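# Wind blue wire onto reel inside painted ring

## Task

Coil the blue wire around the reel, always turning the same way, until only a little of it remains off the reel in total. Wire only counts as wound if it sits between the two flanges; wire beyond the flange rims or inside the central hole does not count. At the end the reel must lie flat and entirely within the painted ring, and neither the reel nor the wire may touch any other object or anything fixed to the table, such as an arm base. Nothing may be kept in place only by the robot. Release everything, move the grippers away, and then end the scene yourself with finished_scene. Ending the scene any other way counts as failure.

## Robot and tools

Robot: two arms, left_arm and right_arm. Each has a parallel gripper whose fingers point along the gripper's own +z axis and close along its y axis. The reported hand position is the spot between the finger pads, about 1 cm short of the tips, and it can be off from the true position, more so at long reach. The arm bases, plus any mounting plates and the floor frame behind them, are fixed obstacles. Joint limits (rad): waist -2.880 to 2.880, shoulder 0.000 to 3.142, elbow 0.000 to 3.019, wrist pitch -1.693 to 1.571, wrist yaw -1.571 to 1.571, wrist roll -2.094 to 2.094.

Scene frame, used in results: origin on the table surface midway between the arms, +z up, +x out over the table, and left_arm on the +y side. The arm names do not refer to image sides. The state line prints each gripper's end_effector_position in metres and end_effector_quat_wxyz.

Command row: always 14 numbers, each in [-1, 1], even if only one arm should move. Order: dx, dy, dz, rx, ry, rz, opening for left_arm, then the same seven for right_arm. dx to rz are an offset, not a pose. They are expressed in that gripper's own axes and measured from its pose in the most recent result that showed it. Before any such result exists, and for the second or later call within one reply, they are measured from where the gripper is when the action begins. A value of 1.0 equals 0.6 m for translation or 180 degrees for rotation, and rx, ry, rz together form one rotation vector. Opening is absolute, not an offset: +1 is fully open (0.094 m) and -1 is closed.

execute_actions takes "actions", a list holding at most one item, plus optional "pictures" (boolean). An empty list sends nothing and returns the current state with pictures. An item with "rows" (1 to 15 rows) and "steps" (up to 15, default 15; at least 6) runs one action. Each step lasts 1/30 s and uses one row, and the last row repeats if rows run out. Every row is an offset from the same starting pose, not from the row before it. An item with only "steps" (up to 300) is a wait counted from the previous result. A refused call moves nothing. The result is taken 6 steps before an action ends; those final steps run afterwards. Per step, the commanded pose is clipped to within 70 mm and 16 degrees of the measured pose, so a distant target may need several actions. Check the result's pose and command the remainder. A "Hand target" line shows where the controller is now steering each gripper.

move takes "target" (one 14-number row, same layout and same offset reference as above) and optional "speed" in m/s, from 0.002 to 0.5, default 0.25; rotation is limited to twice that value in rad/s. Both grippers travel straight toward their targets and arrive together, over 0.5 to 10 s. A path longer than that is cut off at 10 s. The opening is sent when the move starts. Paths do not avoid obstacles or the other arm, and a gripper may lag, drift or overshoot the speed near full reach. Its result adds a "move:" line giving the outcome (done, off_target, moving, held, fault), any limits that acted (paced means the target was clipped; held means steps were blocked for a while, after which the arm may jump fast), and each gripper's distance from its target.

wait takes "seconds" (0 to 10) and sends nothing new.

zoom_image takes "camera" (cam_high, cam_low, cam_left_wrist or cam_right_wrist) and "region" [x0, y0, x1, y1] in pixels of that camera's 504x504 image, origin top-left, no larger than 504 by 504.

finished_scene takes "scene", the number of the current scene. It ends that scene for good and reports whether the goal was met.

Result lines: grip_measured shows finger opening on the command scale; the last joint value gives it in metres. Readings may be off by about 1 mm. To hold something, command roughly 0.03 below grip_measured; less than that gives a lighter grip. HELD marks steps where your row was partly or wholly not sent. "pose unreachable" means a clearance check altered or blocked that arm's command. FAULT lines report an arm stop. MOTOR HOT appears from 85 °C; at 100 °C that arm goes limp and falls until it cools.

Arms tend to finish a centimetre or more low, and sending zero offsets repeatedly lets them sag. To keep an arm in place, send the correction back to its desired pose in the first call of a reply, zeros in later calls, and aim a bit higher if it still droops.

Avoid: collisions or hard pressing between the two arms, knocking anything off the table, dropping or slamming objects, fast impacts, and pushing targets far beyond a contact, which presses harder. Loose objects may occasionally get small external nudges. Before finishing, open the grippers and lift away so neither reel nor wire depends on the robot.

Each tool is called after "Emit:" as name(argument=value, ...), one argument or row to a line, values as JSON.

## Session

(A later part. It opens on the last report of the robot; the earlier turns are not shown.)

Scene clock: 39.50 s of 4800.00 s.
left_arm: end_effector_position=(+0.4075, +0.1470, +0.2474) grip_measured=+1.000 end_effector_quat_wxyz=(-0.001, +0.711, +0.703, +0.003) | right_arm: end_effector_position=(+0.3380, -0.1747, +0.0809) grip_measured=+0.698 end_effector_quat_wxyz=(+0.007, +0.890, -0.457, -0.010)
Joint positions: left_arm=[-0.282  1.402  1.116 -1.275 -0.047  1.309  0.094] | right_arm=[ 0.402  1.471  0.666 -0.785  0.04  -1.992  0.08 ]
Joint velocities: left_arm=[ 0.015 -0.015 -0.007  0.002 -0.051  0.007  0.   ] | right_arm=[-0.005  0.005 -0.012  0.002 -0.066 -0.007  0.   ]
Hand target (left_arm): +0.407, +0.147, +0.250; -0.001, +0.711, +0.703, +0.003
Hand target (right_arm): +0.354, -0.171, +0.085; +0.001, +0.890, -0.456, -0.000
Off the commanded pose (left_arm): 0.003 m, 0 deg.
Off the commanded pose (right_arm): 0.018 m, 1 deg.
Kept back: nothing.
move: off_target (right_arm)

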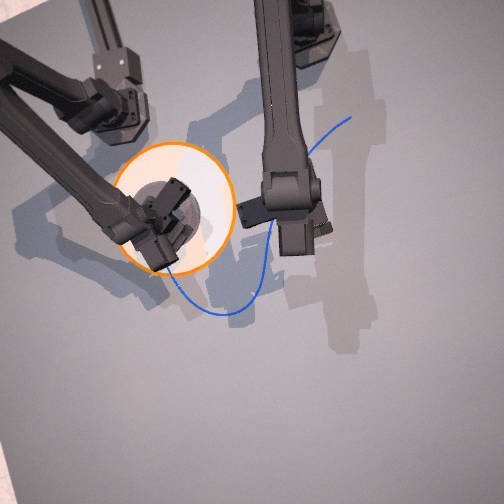

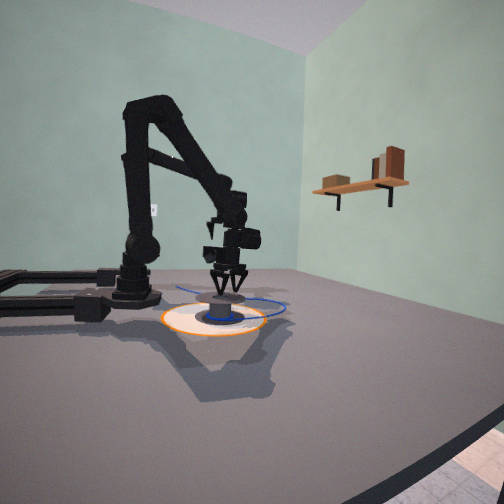

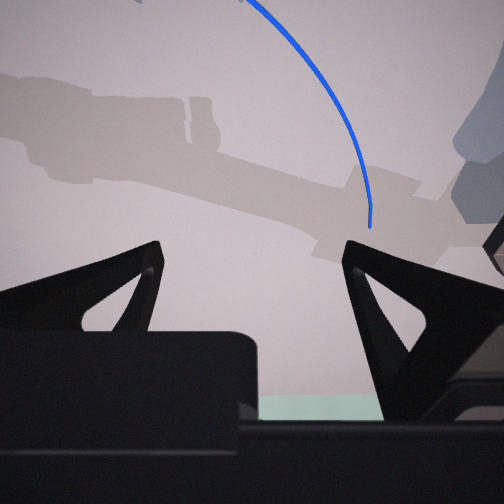

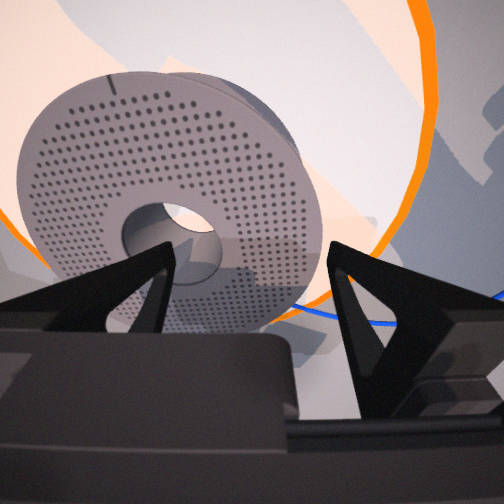

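Emit:
move(
  target=[0, 0, -0.005, 0, 0, 0, 1, 0.0052, -0.0152, 0.0417, 0.007, 0.0035, 0, 0.8],
  speed=0.08,
)

Scene clock: 40.80 s of 4800.00 s.
left_arm: end_effector_position=(+0.4075, +0.1470, +0.2474) grip_measured=+1.000 end_effector_quat_wxyz=(-0.001, +0.711, +0.703, +0.003) | right_arm: end_effector_position=(+0.3500, -0.1714, +0.0611) grip_measured=+0.798 end_effector_quat_wxyz=(-0.004, +0.889, -0.457, +0.004)
Joint positions: left_arm=[-0.282  1.402  1.116 -1.275 -0.047  1.309  0.094] | right_arm=[ 0.402  1.531  0.659 -0.682  0.04  -1.992  0.084]
Joint velocities: left_arm=[-0.015 -0.005 -0.007 -0.017 -0.007  0.051  0.   ] | right_arm=[ 0.005 -0.015  0.007  0.012  0.051 -0.037  0.   ]
Hand target (left_arm): +0.407, +0.147, +0.250; -0.001, +0.711, +0.703, +0.003
Hand target (right_arm): +0.347, -0.172, +0.055; -0.000, +0.890, -0.457, +0.001
Off the commanded pose (left_arm): 0.003 m, 0 deg.
Off the commanded pose (right_arm): 0.006 m, 1 deg.
Kept back: nothing.
move: done

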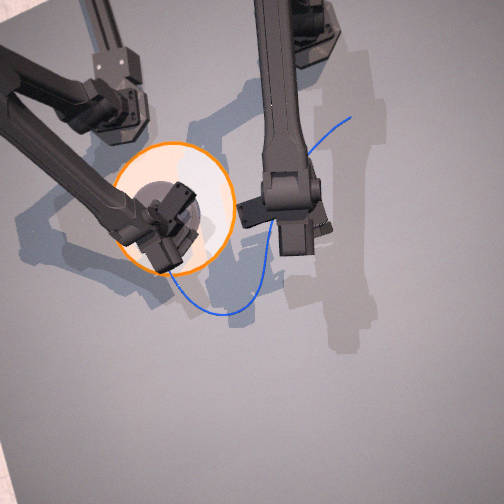

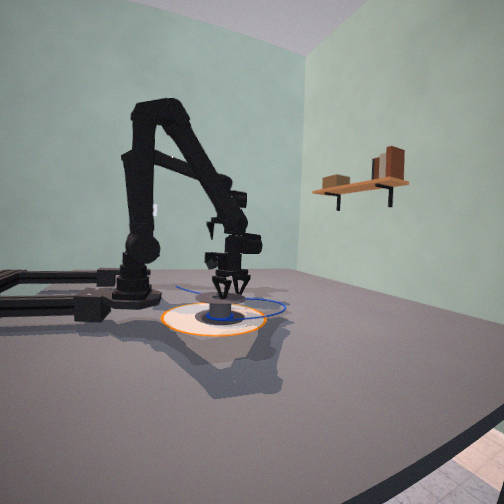

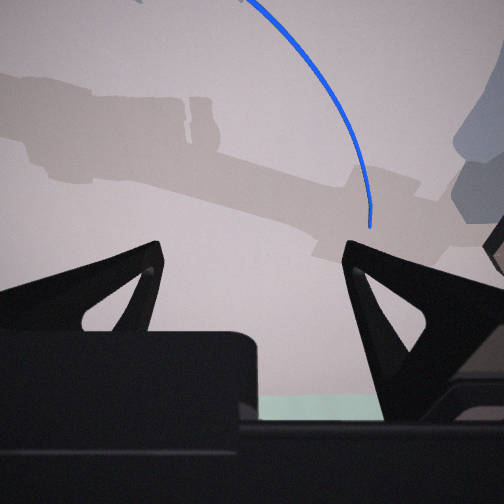

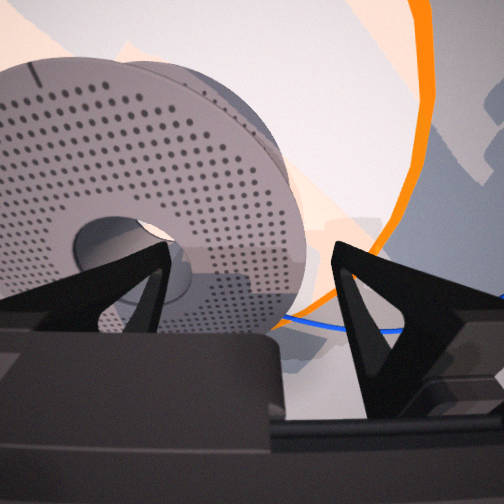

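Emit:
execute_actions(
  actions=[
    {"rows": [[0,0,-0.005,0,0,0,1, 0,0,0,0,0,0,0.7],[0,0,-0.005,0,0,0,1, 0,0,0,0,0,0,0.6],[0,0,-0.005,0,0,0,1, 0,0,0,0,0,0,0.5],[0,0,-0.005,0,0,0,1, 0,0,0,0,0,0,0.4],[0,0,-0.005,0,0,0,1, 0,0,0,0,0,0,0.33],[0,0,-0.005,0,0,0,1, 0,0,0,0,0,0,0.29],[0,0,-0.005,0,0,0,1, 0,0,0,0,0,0,0.26],[0,0,-0.005,0,0,0,1, 0,0,0,0,0,0,0.23],[0,0,-0.005,0,0,0,1, 0,0,0,0,0,0,0.21],[0,0,-0.005,0,0,0,1, 0,0,0,0,0,0,0.19],[0,0,-0.005,0,0,0,1, 0,0,0,0,0,0,0.17],[0,0,-0.005,0,0,0,1, 0,0,0,0,0,0,0.15],[0,0,-0.005,0,0,0,1, 0,0,0,0,0,0,0.14],[0,0,-0.005,0,0,0,1, 0,0,0,0,0,0,0.13]], "steps": 15},
  ],
)

Emit:
execute_actions(
  actions=[
    {"steps": 9},
  ],
  pictures=true,
)

Scene clock: 43.03 s of 4800.00 s.
left_arm: end_effector_position=(+0.4075, +0.1470, +0.2474) grip_measured=+1.000 end_effector_quat_wxyz=(-0.001, +0.711, +0.703, +0.003) | right_arm: end_effector_position=(+0.3500, -0.1714, +0.0611) grip_measured=+0.223 end_effector_quat_wxyz=(-0.004, +0.889, -0.457, +0.004)
Joint positions: left_arm=[-0.282  1.402  1.116 -1.275 -0.047  1.309  0.094] | right_arm=[ 0.402  1.531  0.659 -0.682  0.04  -1.992  0.057]
Joint velocities: left_arm=[-0.005  0.005 -0.007 -0.002 -0.066  0.037  0.   ] | right_arm=[-0.015 -0.005  0.007  0.002  0.022 -0.066 -0.022]
Steps of this call (steps 1 to 58: nothing new was sent; steps 59 to 67: the first 9 steps of this action). Readings (end_effector_position):
59: left_arm (+0.4075, +0.1470, +0.2474) | right_arm (+0.3500, -0.1714, +0.0611)
60: left_arm (+0.4075, +0.1470, +0.2474) | right_arm (+0.3500, -0.1714, +0.0611)
62: left_arm (+0.4075, +0.1470, +0.2474) | right_arm (+0.3500, -0.1714, +0.0611)
66: left_arm (+0.4075, +0.1470, +0.2474) | right_arm (+0.3500, -0.1714, +0.0611)
67: the state above

Scene clock: 43.33 s of 4800.00 s.
left_arm: end_effector_position=(+0.4075, +0.1470, +0.2474) grip_measured=+1.000 end_effector_quat_wxyz=(-0.001, +0.711, +0.703, +0.003) | right_arm: end_effector_position=(+0.3500, -0.1714, +0.0611) grip_measured=+0.145 end_effector_quat_wxyz=(-0.004, +0.889, -0.458, +0.004)
Joint positions: left_arm=[-0.282  1.402  1.116 -1.275 -0.047  1.309  0.094] | right_arm=[ 0.402  1.531  0.659 -0.682  0.04  -1.991  0.054]
Joint velocities: left_arm=[-0.015  0.005  0.017 -0.002 -0.037 -0.007  0.   ] | right_arm=[-0.015 -0.005 -0.002 -0.002  0.037 -0.095 -0.001]
Hand target (left_arm): +0.407, +0.147, +0.250; -0.001, +0.711, +0.703, +0.003
Hand target (right_arm): +0.350, -0.171, +0.061; -0.004, +0.889, -0.458, +0.004
Off the commanded pose (left_arm): 0.003 m, 0 deg.
Off the commanded pose (right_arm): 0.000 m, 0 deg.
Kept back: nothing.
Steps of this call (steps 1 to 6: the last 6 steps of your previous action; steps 7 to 9: nothing new was sent). Readings (end_effector_position):
1: left_arm (+0.4075, +0.1470, +0.2474) | right_arm (+0.3500, -0.1714, +0.0611)
2: left_arm (+0.4075, +0.1470, +0.2474) | right_arm (+0.3500, -0.1714, +0.0611)
4: left_arm (+0.4075, +0.1470, +0.2474) | right_arm (+0.3500, -0.1714, +0.0611)
8: left_arm (+0.4075, +0.1470, +0.2474) | right_arm (+0.3500, -0.1714, +0.0611)
9: the state above

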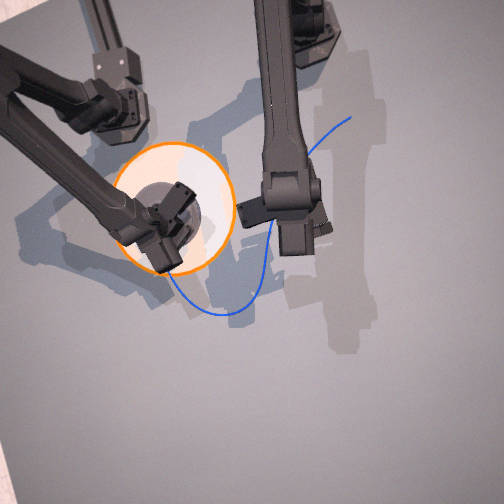

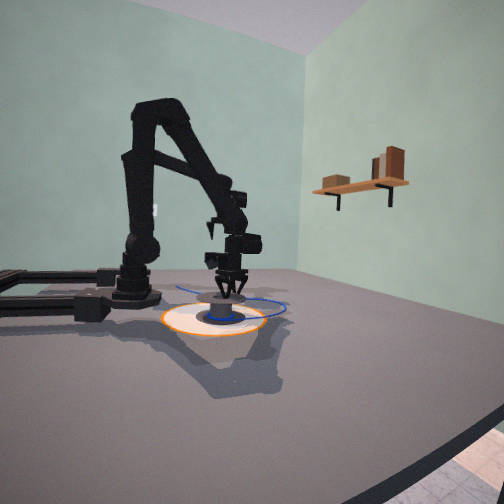

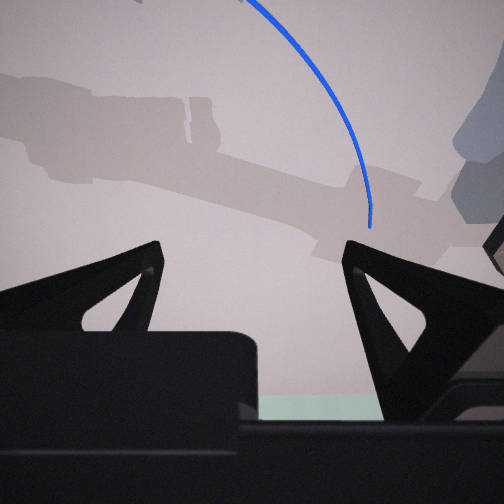

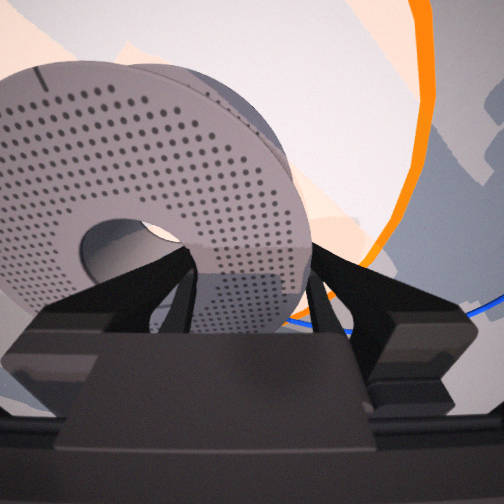

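Emit:
execute_actions(
  actions=[
    {"rows": [[0,0,-0.005,0,0,0,1, 0.0015,0,0,0,0,0.0056,0.115],[0,0,-0.005,0,0,0,1, 0.0039,0.0001,0,0,0,0.0139,0.115],[0,0,-0.005,0,0,0,1, 0.0069,0.0003,0,0,0,0.025,0.115],[0,0,-0.005,0,0,0,1, 0.0108,0.0007,0,0,0,0.0389,0.115],[0,0,-0.005,0,0,0,1, 0.0153,0.0013,0,0,0,0.0556,0.115],[0,0,-0.005,0,0,0,1, 0.0206,0.0024,0,0,0,0.075,0.115],[0,0,-0.005,0,0,0,1, 0.0266,0.0041,0,0,0,0.0972,0.115],[0,0,-0.005,0,0,0,1, 0.0324,0.0061,0,0,0,0.1194,0.115],[0,0,-0.005,0,0,0,1, 0.0380,0.0086,0,0,0,0.1417,0.115],[0,0,-0.005,0,0,0,1, 0.0435,0.0114,0,0,0,0.1639,0.115],[0,0,-0.005,0,0,0,1, 0.0487,0.0147,0,0,0,0.1861,0.115],[0,0,-0.005,0,0,0,1, 0.0538,0.0182,0,0,0,0.2083,0.115],[0,0,-0.005,0,0,0,1, 0.0585,0.0222,0,0,0,0.2306,0.115],[0,0,-0.005,0,0,0,1, 0.0630,0.0264,0,0,0,0.2528,0.115],[0,0,-0.005,0,0,0,1, 0.0671,0.0310,0,0,0,0.275,0.115]], "steps": 15},
  ],
)

Emit:
execute_actions(
  actions=[
    {"steps": 6},
  ],
)

Emit:
execute_actions(
  actions=[
    {"steps": 10},
  ],
  pictures=true,
)

Scene clock: 45.50 s of 4800.00 s.
left_arm: end_effector_position=(+0.4075, +0.1470, +0.2474) grip_measured=+1.000 end_effector_quat_wxyz=(-0.001, +0.711, +0.703, +0.003) | right_arm: end_effector_position=(+0.3520, -0.1837, +0.0605) grip_measured=+0.137 end_effector_quat_wxyz=(-0.005, +0.837, -0.547, +0.003)
Joint positions: left_arm=[-0.282  1.402  1.116 -1.275 -0.047  1.309  0.094] | right_arm=[ 0.362  1.531  0.659 -0.682  0.037 -1.824  0.053]
Joint velocities: left_arm=[-0.015 -0.005 -0.017  0.007 -0.037 -0.037  0.   ] | right_arm=[-0.347 -0.015  0.002  0.007 -0.037  1.15   0.   ]
Steps of this call (steps 1 to 56: nothing new was sent; steps 57 to 65: the first 9 steps of this action). Readings (end_effector_position):
57: left_arm (+0.4075, +0.1470, +0.2474) | right_arm (+0.3500, -0.1714, +0.0611)
58: left_arm (+0.4075, +0.1470, +0.2474) | right_arm (+0.3500, -0.1715, +0.0611)
60: left_arm (+0.4075, +0.1470, +0.2474) | right_arm (+0.3502, -0.1721, +0.0610)
64: left_arm (+0.4075, +0.1470, +0.2474) | right_arm (+0.3515, -0.1802, +0.0607)
65: the state above

Scene clock: 45.70 s of 4800.00 s.
left_arm: end_effector_position=(+0.4075, +0.1470, +0.2474) grip_measured=+1.000 end_effector_quat_wxyz=(-0.001, +0.711, +0.703, +0.003) | right_arm: end_effector_position=(+0.3549, -0.2073, +0.0607) grip_measured=+0.137 end_effector_quat_wxyz=(-0.006, +0.745, -0.668, +0.001)
Joint positions: left_arm=[-0.282  1.402  1.116 -1.275 -0.047  1.309  0.094] | right_arm=[ 0.287  1.528  0.659 -0.682  0.033 -1.595  0.053]
Joint velocities: left_arm=[-0.005  0.005  0.017  0.012 -0.007 -0.051  0.   ] | right_arm=[-0.376 -0.024 -0.007 -0.017 -0.095  1.106 -0.   ]
Hand target (left_arm): +0.407, +0.147, +0.250; -0.001, +0.711, +0.703, +0.003
Hand target (right_arm): +0.358, -0.216, +0.062; -0.009, +0.671, -0.741, +0.000
Off the commanded pose (left_arm): 0.003 m, 0 deg.
Off the commanded pose (right_arm): 0.008 m, 20 deg; orientation clipped at the last step of the last action.
Kept back: nothing.
Steps of this call (steps 1 to 6: the last 6 steps of your previous action). Readings (end_effector_position):
1: left_arm (+0.4075, +0.1470, +0.2474) | right_arm (+0.3525, -0.1875, +0.0605)
2: left_arm (+0.4075, +0.1470, +0.2474) | right_arm (+0.3531, -0.1914, +0.0606)
4: left_arm (+0.4075, +0.1470, +0.2474) | right_arm (+0.3541, -0.1994, +0.0606)
6: the state above

Scene clock: 46.03 s of 4800.00 s.
left_arm: end_effector_position=(+0.4075, +0.1470, +0.2474) grip_measured=+1.000 end_effector_quat_wxyz=(-0.001, +0.711, +0.703, +0.003) | right_arm: end_effector_position=(+0.3553, -0.2166, +0.0607) grip_measured=+0.137 end_effector_quat_wxyz=(-0.006, +0.686, -0.727, +0.001)
Joint positions: left_arm=[-0.282  1.402  1.116 -1.275 -0.047  1.309  0.094] | right_arm=[ 0.258  1.526  0.659 -0.683  0.033 -1.457  0.053]
Joint velocities: left_arm=[ 0.005 -0.015 -0.002  0.007  0.037  0.007  0.   ] | right_arm=[-0.005 -0.005 -0.017 -0.002 -0.022  0.125  0.002]
Hand target (left_arm): +0.407, +0.147, +0.250; -0.001, +0.711, +0.703, +0.003
Hand target (right_arm): +0.358, -0.216, +0.062; -0.009, +0.671, -0.741, +0.000
Off the commanded pose (left_arm): 0.003 m, 0 deg.
Off the commanded pose (right_arm): 0.003 m, 11 deg; orientation clipped at the last step of the last action.
Kept back: nothing.
Steps of this call (steps 1 to 10: nothing new was sent). Readings (end_effector_position):
1: left_arm (+0.4075, +0.1470, +0.2474) | right_arm (+0.3551, -0.2109, +0.0607)
2: left_arm (+0.4075, +0.1470, +0.2474) | right_arm (+0.3553, -0.2137, +0.0607)
4: left_arm (+0.4075, +0.1470, +0.2474) | right_arm (+0.3554, -0.2164, +0.0607)
8: left_arm (+0.4075, +0.1470, +0.2474) | right_arm (+0.3553, -0.2166, +0.0607)
10: the state above

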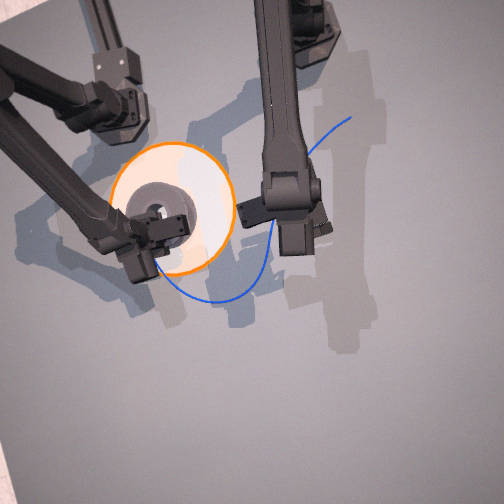

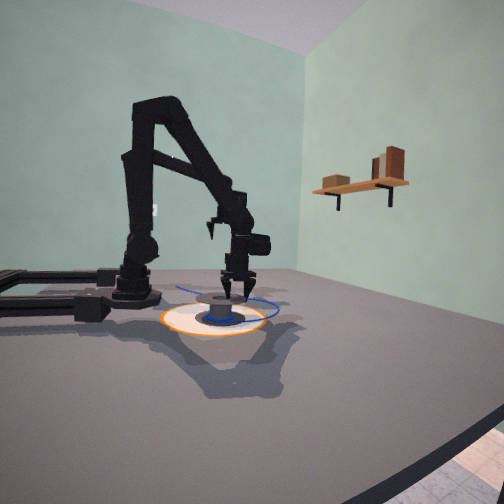

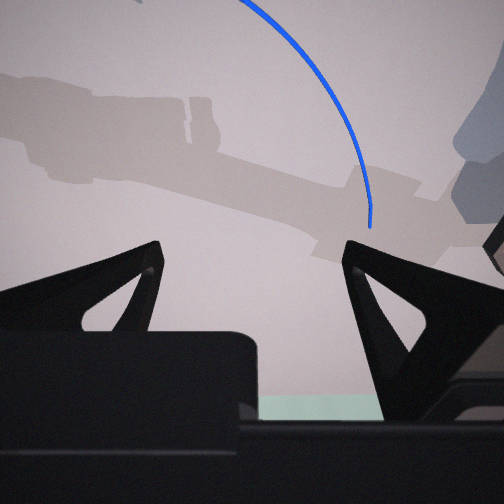

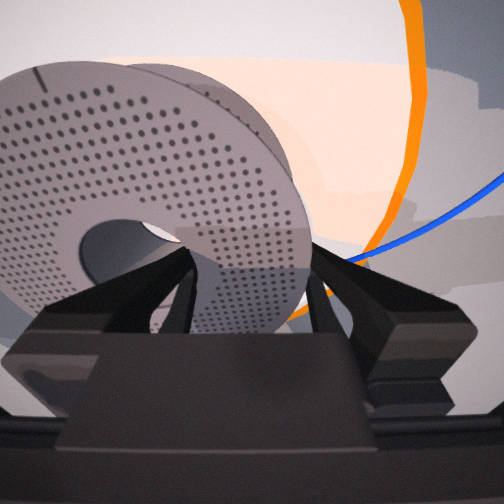

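Emit:
move(
  target=[0, 0, -0.005, 0, 0, 0, 1, 0.0656, 0.1014, 0, 0, 0, 0.5278, 0.11],
  speed=0.5,
)

Emit:
move(
  target=[0, 0, 0, 0, 0, 0, 1, 0.088, 0.096, 0, 0, 0, 0.535, 0.11],
  speed=0.5,
)

Scene clock: 49.30 s of 4800.00 s.
left_arm: end_effector_position=(+0.4075, +0.1470, +0.2474) grip_measured=+1.000 end_effector_quat_wxyz=(-0.001, +0.711, +0.703, +0.003) | right_arm: end_effector_position=(+0.2924, -0.2483, +0.0619) grip_measured=+0.136 end_effector_quat_wxyz=(+0.001, +0.056, +0.998, +0.010)
Joint positions: left_arm=[-0.282  1.402  1.116 -1.275 -0.047  1.309  0.094] | right_arm=[ 0.141  1.371  0.497 -0.681  0.019  0.051  0.053]
Joint velocities: left_arm=[-0.005 -0.005  0.007  0.012  0.022 -0.007  0.   ] | right_arm=[-0.015  0.015 -0.007 -0.027 -0.007  0.022  0.001]
Hand target (left_arm): +0.407, +0.147, +0.250; -0.001, +0.711, +0.703, +0.003
Hand target (right_arm): +0.292, -0.252, +0.062; +0.005, +0.072, +0.997, +0.003
Off the commanded pose (left_arm): 0.003 m, 0 deg.
Off the commanded pose (right_arm): 0.004 m, 2 deg.
Kept back: nothing.
move: done

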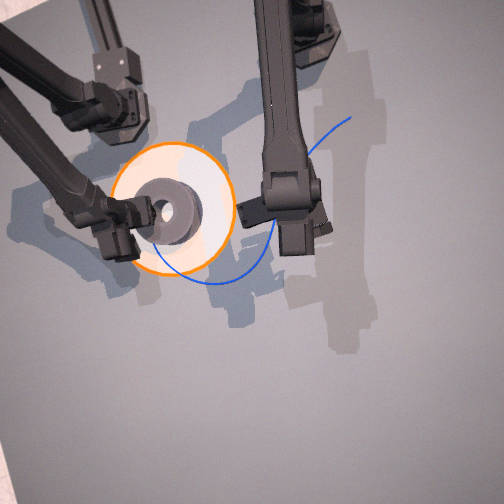

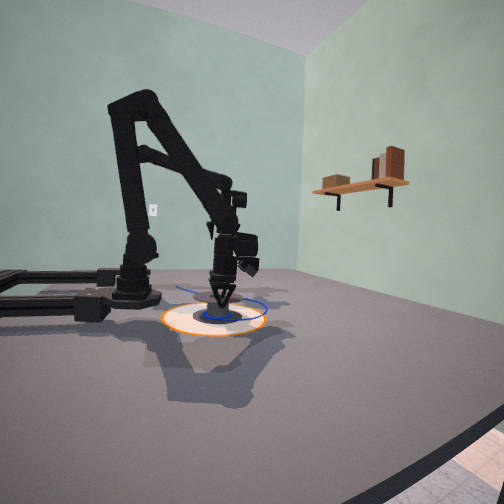

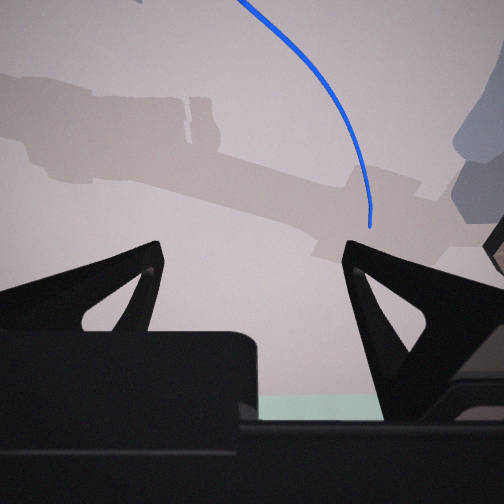

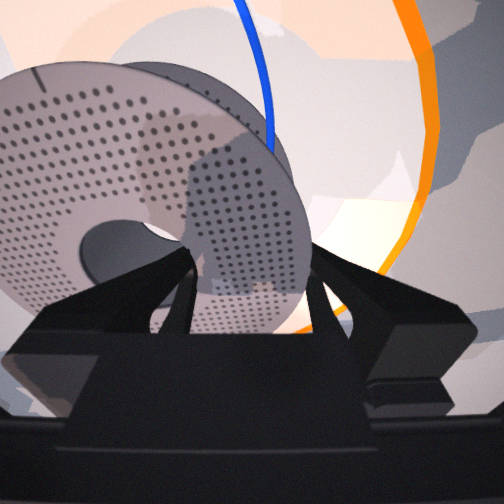

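Scene clock: 51.77 s of 4800.00 s.
left_arm: end_effector_position=(+0.4075, +0.1470, +0.2474) grip_measured=+1.000 end_effector_quat_wxyz=(-0.001, +0.711, +0.703, +0.003) | right_arm: end_effector_position=(+0.2541, -0.1810, +0.0644) grip_measured=+0.136 end_effector_quat_wxyz=(-0.008, +0.777, +0.630, +0.015)
Joint positions: left_arm=[-0.282  1.402  1.116 -1.275 -0.047  1.309  0.094] | right_arm=[ 0.425  1.272  0.406 -0.682  0.014  2.002  0.053]
Joint velocities: left_arm=[-0.015 -0.005 -0.002 -0.007 -0.051 -0.007  0.   ] | right_arm=[-0.015 -0.015  0.007 -0.017 -0.022 -0.022 -0.001]
Hand target (left_arm): +0.408, +0.147, +0.247; -0.001, +0.711, +0.703, +0.003
Hand target (right_arm): +0.247, -0.182, +0.063; -0.009, +0.781, +0.625, +0.007
Off the commanded pose (left_arm): 0.000 m, 0 deg.
Off the commanded pose (right_arm): 0.009 m, 1 deg.
Kept back: nothing.
move: done

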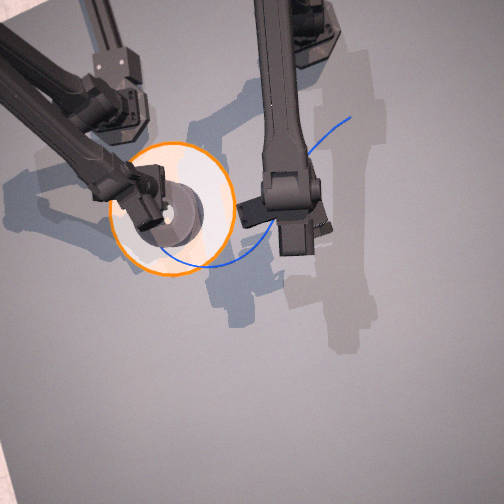

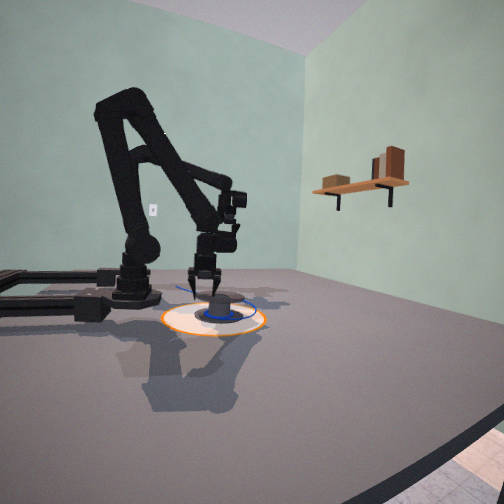

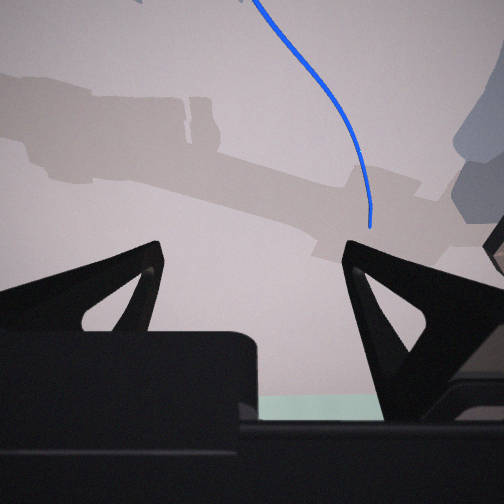

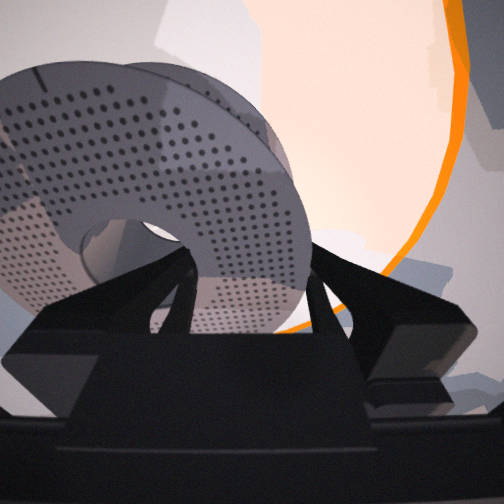

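Emit:
zoom_image(
  camera="cam_low",
  region=[160, 260, 280, 345],
)

Region (160, 260, 280, 345) of cam_low's 504x504 image, scaled by 4.200, with more detail than that image has; it fills the top 357 rows of this view, and the rest is white.

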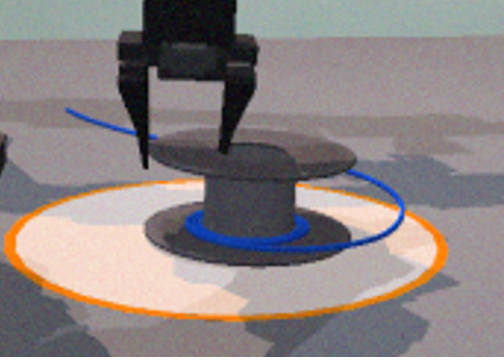

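Emit:
execute_actions(
  actions=[
    {"rows": [[0,0,0,0,0,0,1, 0,0,0,0,0,0,0.16],[0,0,0,0,0,0,1, 0,0,0,0,0,0,0.2],[0,0,0,0,0,0,1, 0,0,0,0,0,0,0.4],[0,0,0,0,0,0,1, 0,0,0,0,0,0,0.6],[0,0,0,0,0,0,1, 0,0,0,0,0,0,0.8],[0,0,0,0,0,0,1, 0,0,0,0,0,0,1]], "steps": 6},
  ],
)

Emit:
move(
  target=[0.1733, -0.3012, 0.279, 0, 0, -0.1147, 0, -0.0897, 0.0845, -0.0092, 0.0088, -0.0077, -0.4218, 1],
  speed=0.5,
)

Scene clock: 54.10 s of 4800.00 s.
left_arm: end_effector_position=(+0.4075, +0.1470, +0.2474) grip_measured=+1.000 end_effector_quat_wxyz=(-0.001, +0.711, +0.703, +0.003) | right_arm: end_effector_position=(+0.2541, -0.1810, +0.0644) grip_measured=+0.136 end_effector_quat_wxyz=(-0.008, +0.777, +0.629, +0.015)
Joint positions: left_arm=[-0.282  1.402  1.116 -1.275 -0.047  1.309  0.094] | right_arm=[ 0.425  1.272  0.406 -0.682  0.014  2.005  0.053]
Joint velocities: left_arm=[-0.005 -0.015 -0.017 -0.002 -0.037 -0.022  0.   ] | right_arm=[ 0.005 -0.015  0.002 -0.002 -0.037 -0.066 -0.001]
Kept back: the last 6 steps of this action.
Steps of this call (steps 1 to 70: nothing new was sent). Readings (end_effector_position):
1: left_arm (+0.4075, +0.1470, +0.2474) | right_arm (+0.2541, -0.1810, +0.0644)
2: left_arm (+0.4075, +0.1470, +0.2474) | right_arm (+0.2541, -0.1810, +0.0644)
4: left_arm (+0.4075, +0.1470, +0.2474) | right_arm (+0.2541, -0.1810, +0.0644)
8: left_arm (+0.4075, +0.1470, +0.2474) | right_arm (+0.2541, -0.1810, +0.0644)
70: the state above

Scene clock: 56.67 s of 4800.00 s.
left_arm: end_effector_position=(+0.2254, +0.2541, +0.0791) grip_measured=+0.002 end_effector_quat_wxyz=(-0.011, +0.574, +0.819, -0.002) | right_arm: end_effector_position=(+0.2761, -0.2448, +0.0630) grip_measured=+1.000 end_effector_quat_wxyz=(-0.004, +0.227, +0.974, -0.005)
Joint positions: left_arm=[ 0.024  1.142  0.381 -0.809 -0.046  1.255  0.047] | right_arm=[ 0.171  1.332  0.463 -0.699  0.046  0.428  0.094]
Joint velocities: left_arm=[-0.015 -0.015  0.007  0.007  0.051 -0.037  0.001] | right_arm=[-0.005  0.005  0.007 -0.037 -0.022  0.037  0.   ]
Hand target (left_arm): +0.229, +0.256, +0.081; -0.001, +0.573, +0.819, +0.004
Hand target (right_arm): +0.292, -0.247, +0.069; +0.002, +0.226, +0.974, -0.002
Off your previous action's commanded pose (left_arm): 0.000 m, 0 deg at its last step (step 6 of this call).
Off your previous action's commanded pose (right_arm): 0.000 m, 0 deg at its last step (step 6 of this call).
Off the commanded pose (left_arm): 0.003 m, 1 deg.
Off the commanded pose (right_arm): 0.017 m, 1 deg.
Kept back: nothing.
move: off_target (right_arm)

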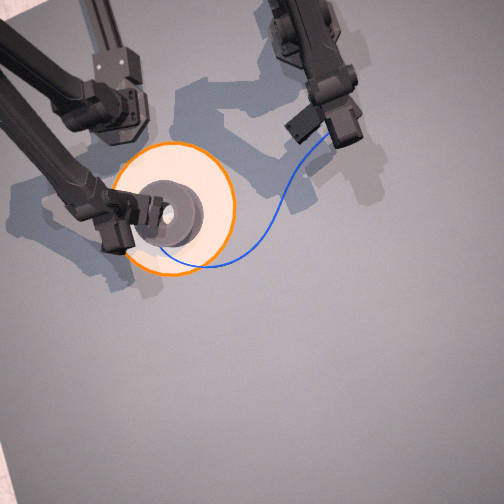

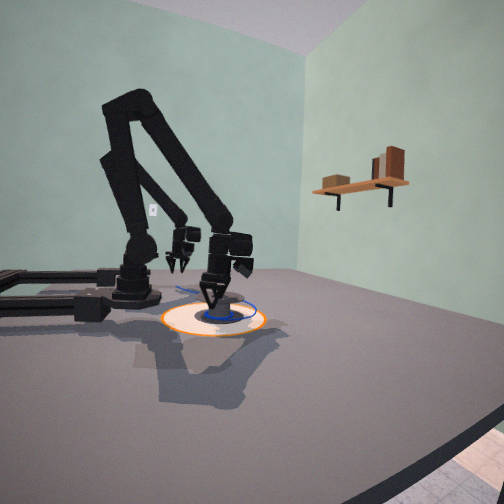

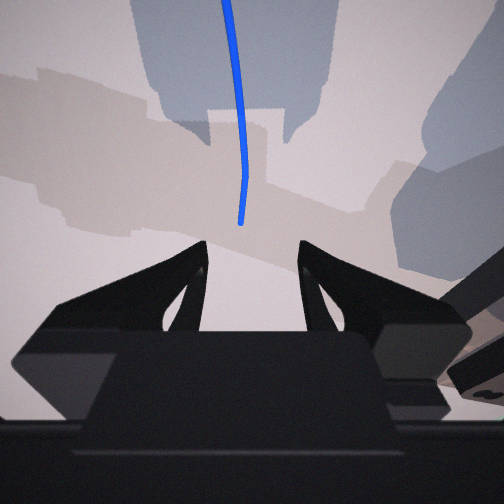

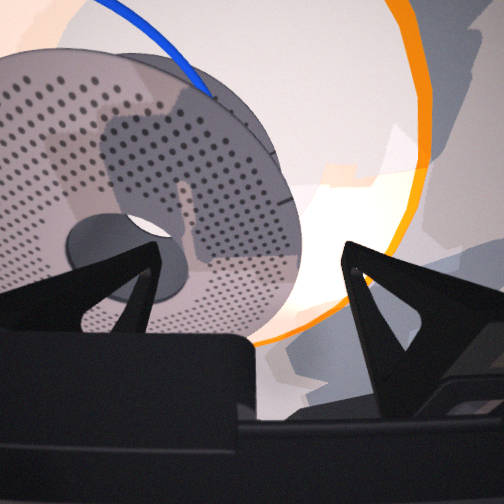

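Emit:
move(
  target=[0.025, 0.010, 0.098, -0.005, -0.005, 0, -0.4, -0.122, 0.0902, -0.010, -0.003, -0.002, -0.4233, 1],
  speed=0.5,
)

Emit:
move(
  target=[0, 0, 0, 0, 0, 0, -0.4, -0.107, 0.0577, -0.010, 0, 0, -0.428, 1],
  speed=0.5,
)

Scene clock: 59.63 s of 4800.00 s.
left_arm: end_effector_position=(+0.2281, +0.2694, +0.0237) grip_measured=-0.398 end_effector_quat_wxyz=(+0.001, +0.576, +0.818, +0.003) | right_arm: end_effector_position=(+0.3511, -0.2316, +0.0626) grip_measured=+1.000 end_effector_quat_wxyz=(-0.008, -0.416, +0.910, +0.004)
Joint positions: left_arm=[ 0.114  1.361  0.317 -0.498 -0.037  1.35   0.028] | right_arm=[ 0.215  1.524  0.665 -0.717  0.039 -0.843  0.094]
Joint velocities: left_arm=[-0.015  0.005 -0.002 -0.002 -0.066  0.051 -0.001] | right_arm=[ 0.005  0.005 -0.002 -0.007 -0.007 -0.081  0.   ]
Hand target (left_arm): +0.225, +0.271, +0.020; -0.000, +0.574, +0.819, +0.000
Hand target (right_arm): +0.366, -0.229, +0.066; -0.002, -0.422, +0.906, +0.003
Off the commanded pose (left_arm): 0.005 m, 0 deg.
Off the commanded pose (right_arm): 0.016 m, 1 deg.
Kept back: nothing.
move: off_target (right_arm)

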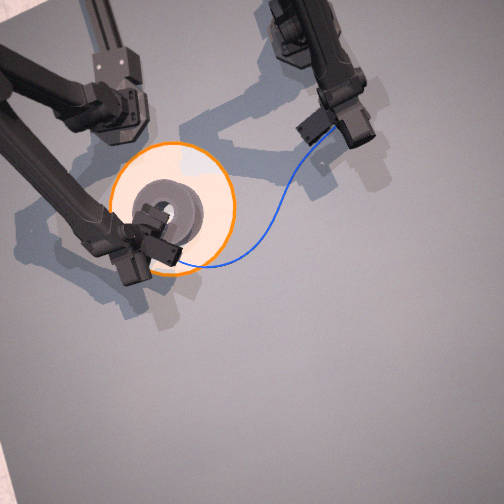

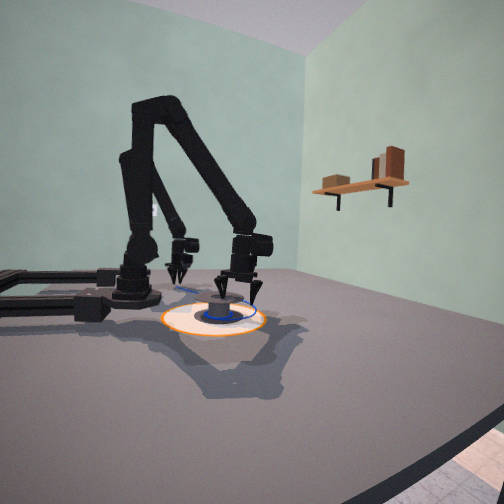

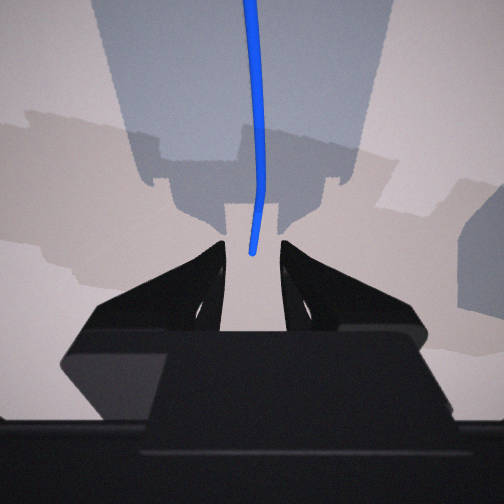

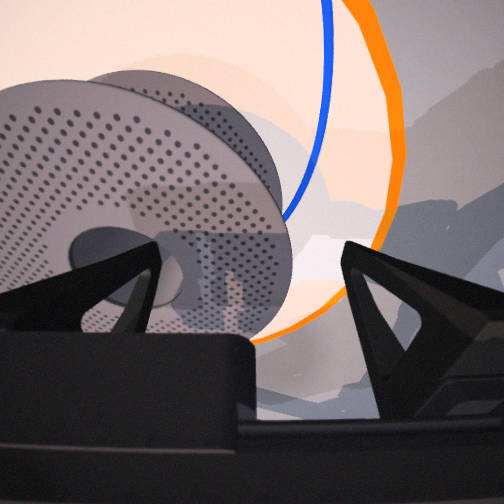

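Scene clock: 61.70 s of 4800.00 s.
left_arm: end_effector_position=(+0.2281, +0.2694, +0.0237) grip_measured=-0.398 end_effector_quat_wxyz=(+0.001, +0.576, +0.818, +0.003) | right_arm: end_effector_position=(+0.3523, -0.1641, +0.0637) grip_measured=+1.000 end_effector_quat_wxyz=(+0.008, +0.888, -0.459, -0.013)
Joint positions: left_arm=[ 0.114  1.361  0.317 -0.498 -0.037  1.35   0.028] | right_arm=[ 0.421  1.557  0.699 -0.739  0.037 -1.967  0.094]
Joint velocities: left_arm=[-0.005 -0.005 -0.007 -0.012  0.022  0.037  0.001] | right_arm=[ 0.005  0.005 -0.002 -0.007 -0.051 -0.11   0.   ]
Hand target (left_arm): +0.228, +0.269, +0.024; +0.001, +0.576, +0.818, +0.003
Hand target (right_arm): +0.367, -0.159, +0.067; +0.003, +0.891, -0.453, -0.009
Off the commanded pose (left_arm): 0.000 m, 0 deg.
Off the commanded pose (right_arm): 0.016 m, 1 deg.
Kept back: nothing.
move: off_target (right_arm)

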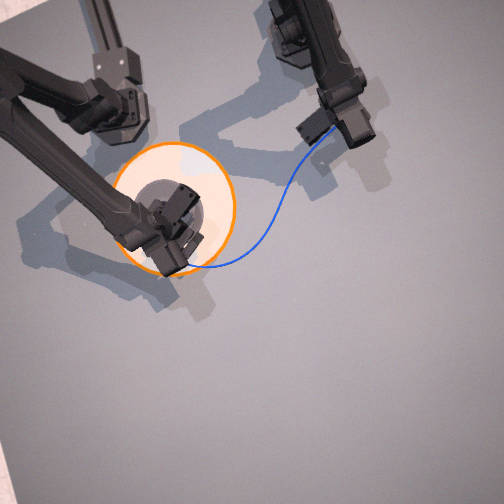

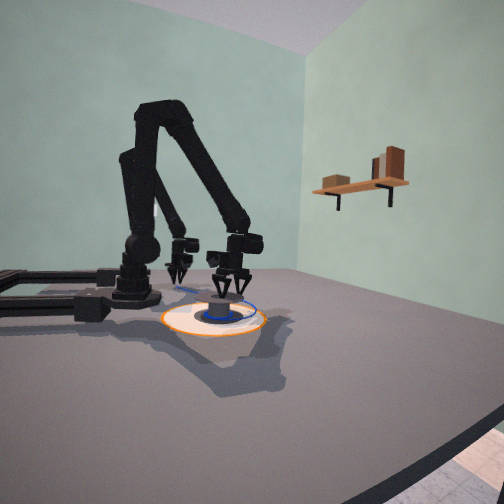

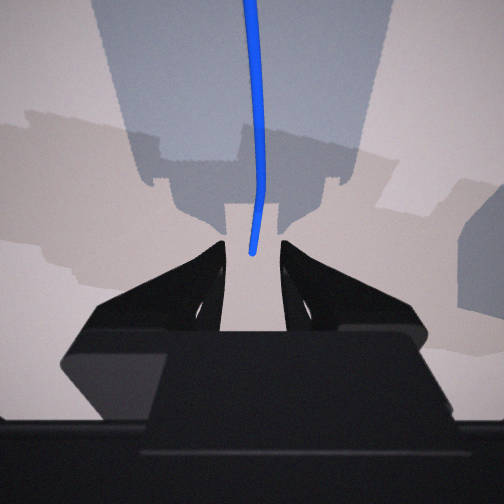

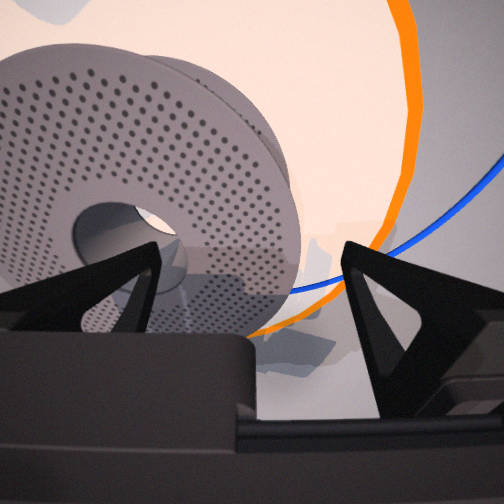

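Emit:
move(
  target=[0, -0.002, 0.025, 0, 0, 0, -0.5, -0.015, 0.015, 0.010, 0.0083, 0.005, 0, 0.5],
  speed=0.04,
)

Scene clock: 62.97 s of 4800.00 s.
left_arm: end_effector_position=(+0.2297, +0.2692, +0.0117) grip_measured=-0.498 end_effector_quat_wxyz=(+0.002, +0.576, +0.818, +0.004) | right_arm: end_effector_position=(+0.3402, -0.1633, +0.0572) grip_measured=+0.502 end_effector_quat_wxyz=(+0.002, +0.889, -0.458, -0.005)
Joint positions: left_arm=[ 0.114  1.421  0.311 -0.428 -0.037  1.35   0.024] | right_arm=[ 0.431  1.538  0.65  -0.69   0.038 -1.96   0.071]
Joint velocities: left_arm=[ 0.005 -0.015 -0.002  0.022  0.037 -0.022 -0.   ] | right_arm=[ 0.005 -0.024 -0.012 -0.007 -0.007  0.022 -0.   ]
Hand target (left_arm): +0.227, +0.269, +0.009; +0.001, +0.576, +0.818, +0.003
Hand target (right_arm): +0.340, -0.162, +0.058; -0.000, +0.889, -0.459, +0.000
Off the commanded pose (left_arm): 0.004 m, 0 deg.
Off the commanded pose (right_arm): 0.002 m, 1 deg.
Kept back: nothing.
move: done

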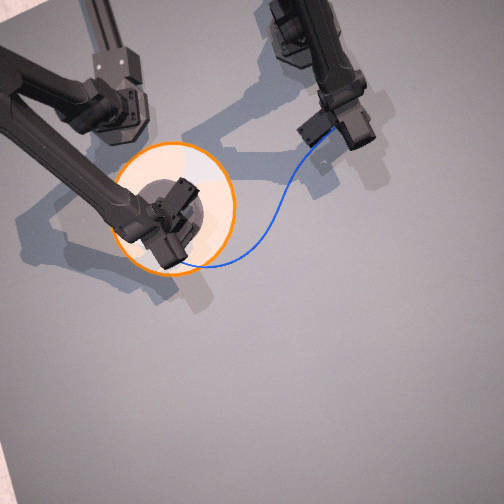

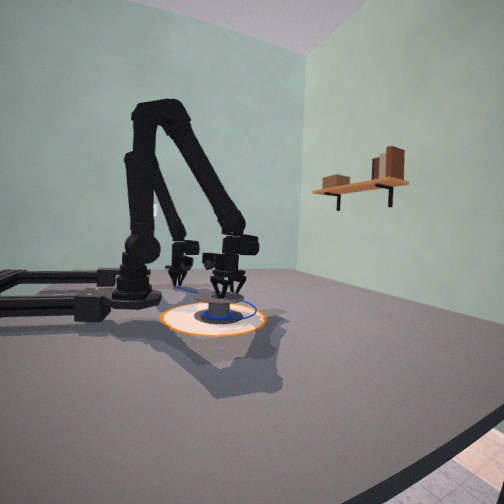

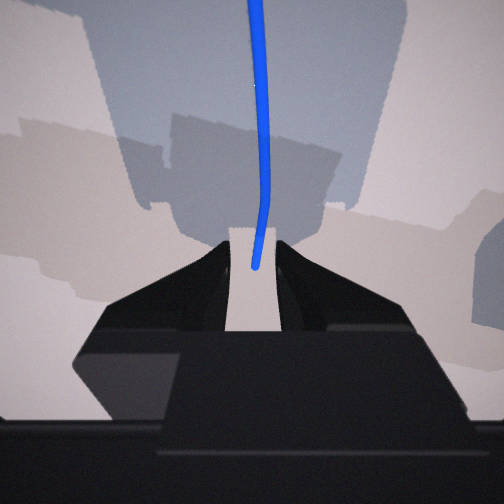

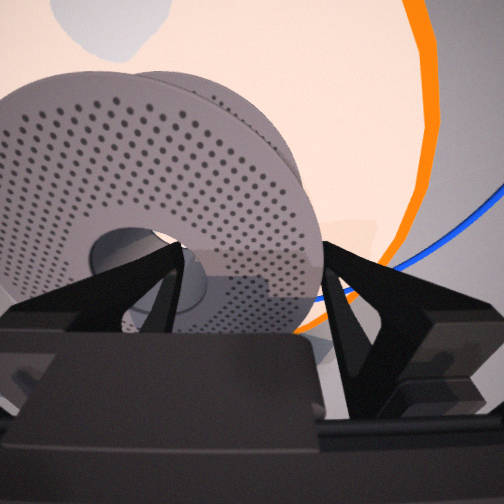

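Emit:
execute_actions(
  actions=[
    {"rows": [[0,0,0.003,0,0,0,-0.55, 0,0,0,0,0,0,0.45],[0,0,0.003,0,0,0,-0.6, 0,0,0,0,0,0,0.4],[0,0,0.003,0,0,0,-0.65, 0,0,0,0,0,0,0.36],[0,0,0.003,0,0,0,-0.7, 0,0,0,0,0,0,0.32],[0,0,0.003,0,0,0,-0.74, 0,0,0,0,0,0,0.29],[0,0,0.003,0,0,0,-0.78, 0,0,0,0,0,0,0.26],[0,0,0.003,0,0,0,-0.81, 0,0,0,0,0,0,0.23],[0,0,0.003,0,0,0,-0.84, 0,0,0,0,0,0,0.21],[0,0,0.003,0,0,0,-0.86, 0,0,0,0,0,0,0.19],[0,0,0.003,0,0,0,-0.88, 0,0,0,0,0,0,0.17],[0,0,0.003,0,0,0,-0.89, 0,0,0,0,0,0,0.15],[0,0,0.003,0,0,0,-0.90, 0,0,0,0,0,0,0.14],[0,0,0.003,0,0,0,-0.91, 0,0,0,0,0,0,0.13],[0,0,0.003,0,0,0,-0.92, 0,0,0,0,0,0,0.12],[0,0,0.003,0,0,0,-0.93, 0,0,0,0,0,0,0.11]], "steps": 15},
  ],
)

Emit:
execute_actions(
  actions=[
    {"steps": 10},
  ],
  pictures=true,
)

Scene clock: 63.90 s of 4800.00 s.
left_arm: end_effector_position=(+0.2298, +0.2692, +0.0117) grip_measured=-0.847 end_effector_quat_wxyz=(+0.002, +0.576, +0.818, +0.004) | right_arm: end_effector_position=(+0.3403, -0.1633, +0.0572) grip_measured=+0.203 end_effector_quat_wxyz=(+0.002, +0.889, -0.458, -0.005)
Joint positions: left_arm=[ 0.114  1.421  0.311 -0.427 -0.037  1.35   0.007] | right_arm=[ 0.431  1.538  0.65  -0.69   0.038 -1.959  0.056]
Joint velocities: left_arm=[ 0.005  0.005  0.002  0.002 -0.007 -0.051 -0.022] | right_arm=[-0.005  0.005 -0.007 -0.002 -0.037  0.066 -0.019]
Steps of this call (steps 1 to 19: nothing new was sent; steps 20 to 28: the first 9 steps of this action). Readings (end_effector_position):
20: left_arm (+0.2298, +0.2692, +0.0117) | right_arm (+0.3402, -0.1632, +0.0572)
21: left_arm (+0.2298, +0.2692, +0.0117) | right_arm (+0.3402, -0.1632, +0.0572)
23: left_arm (+0.2298, +0.2692, +0.0117) | right_arm (+0.3402, -0.1632, +0.0572)
27: left_arm (+0.2298, +0.2692, +0.0117) | right_arm (+0.3402, -0.1632, +0.0572)
28: the state above

Scene clock: 64.23 s of 4800.00 s.
left_arm: end_effector_position=(+0.2298, +0.2692, +0.0117) grip_measured=-0.925 end_effector_quat_wxyz=(+0.002, +0.576, +0.818, +0.004) | right_arm: end_effector_position=(+0.3403, -0.1633, +0.0572) grip_measured=+0.138 end_effector_quat_wxyz=(+0.002, +0.889, -0.458, -0.005)
Joint positions: left_arm=[ 0.114  1.421  0.311 -0.427 -0.037  1.35   0.004] | right_arm=[ 0.431  1.538  0.65  -0.69   0.038 -1.959  0.053]
Joint velocities: left_arm=[ 0.005 -0.005 -0.007 -0.007  0.037  0.037  0.   ] | right_arm=[-0.005  0.005  0.012  0.017 -0.037 -0.007 -0.001]
Hand target (left_arm): +0.230, +0.269, +0.010; +0.002, +0.576, +0.818, +0.004
Hand target (right_arm): +0.340, -0.163, +0.057; +0.002, +0.889, -0.458, -0.005
Off the commanded pose (left_arm): 0.002 m, 0 deg.
Off the commanded pose (right_arm): 0.000 m, 0 deg.
Kept back: nothing.
Steps of this call (steps 1 to 6: the last 6 steps of your previous action; steps 7 to 10: nothing new was sent). Readings (end_effector_position):
1: left_arm (+0.2298, +0.2692, +0.0117) | right_arm (+0.3403, -0.1633, +0.0572)
2: left_arm (+0.2298, +0.2692, +0.0117) | right_arm (+0.3403, -0.1633, +0.0572)
4: left_arm (+0.2298, +0.2692, +0.0117) | right_arm (+0.3403, -0.1633, +0.0572)
8: left_arm (+0.2298, +0.2692, +0.0117) | right_arm (+0.3403, -0.1633, +0.0572)
10: the state above

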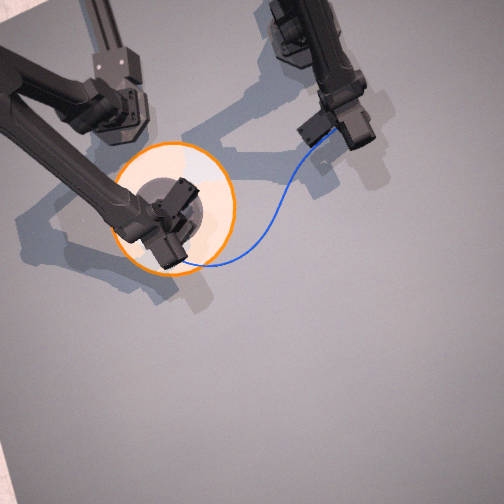

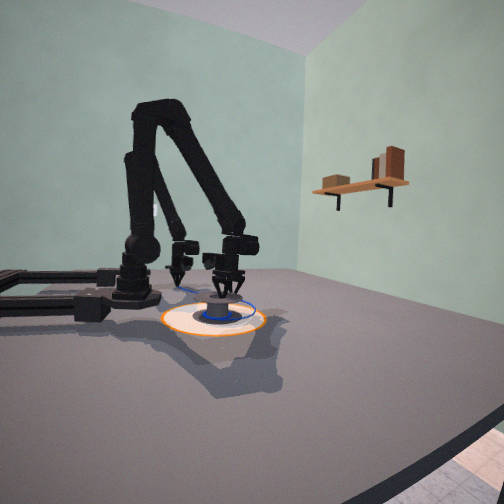

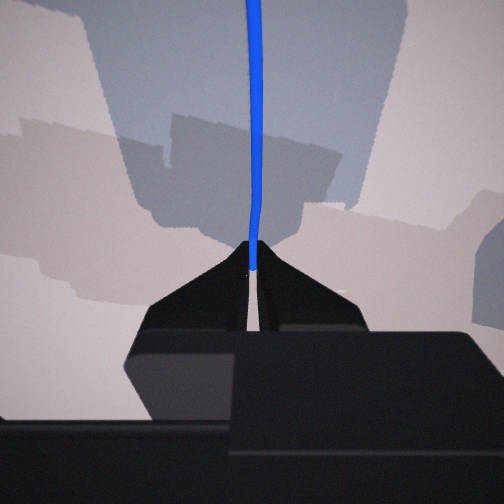

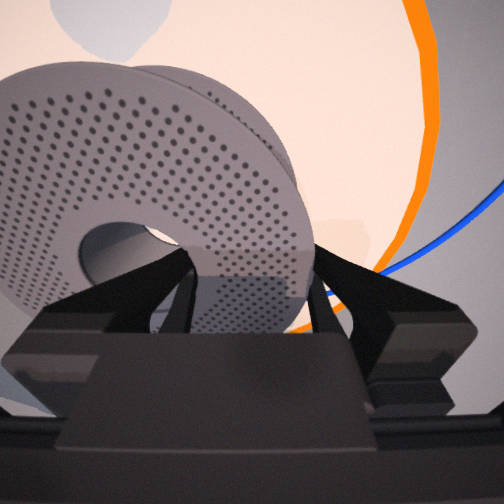

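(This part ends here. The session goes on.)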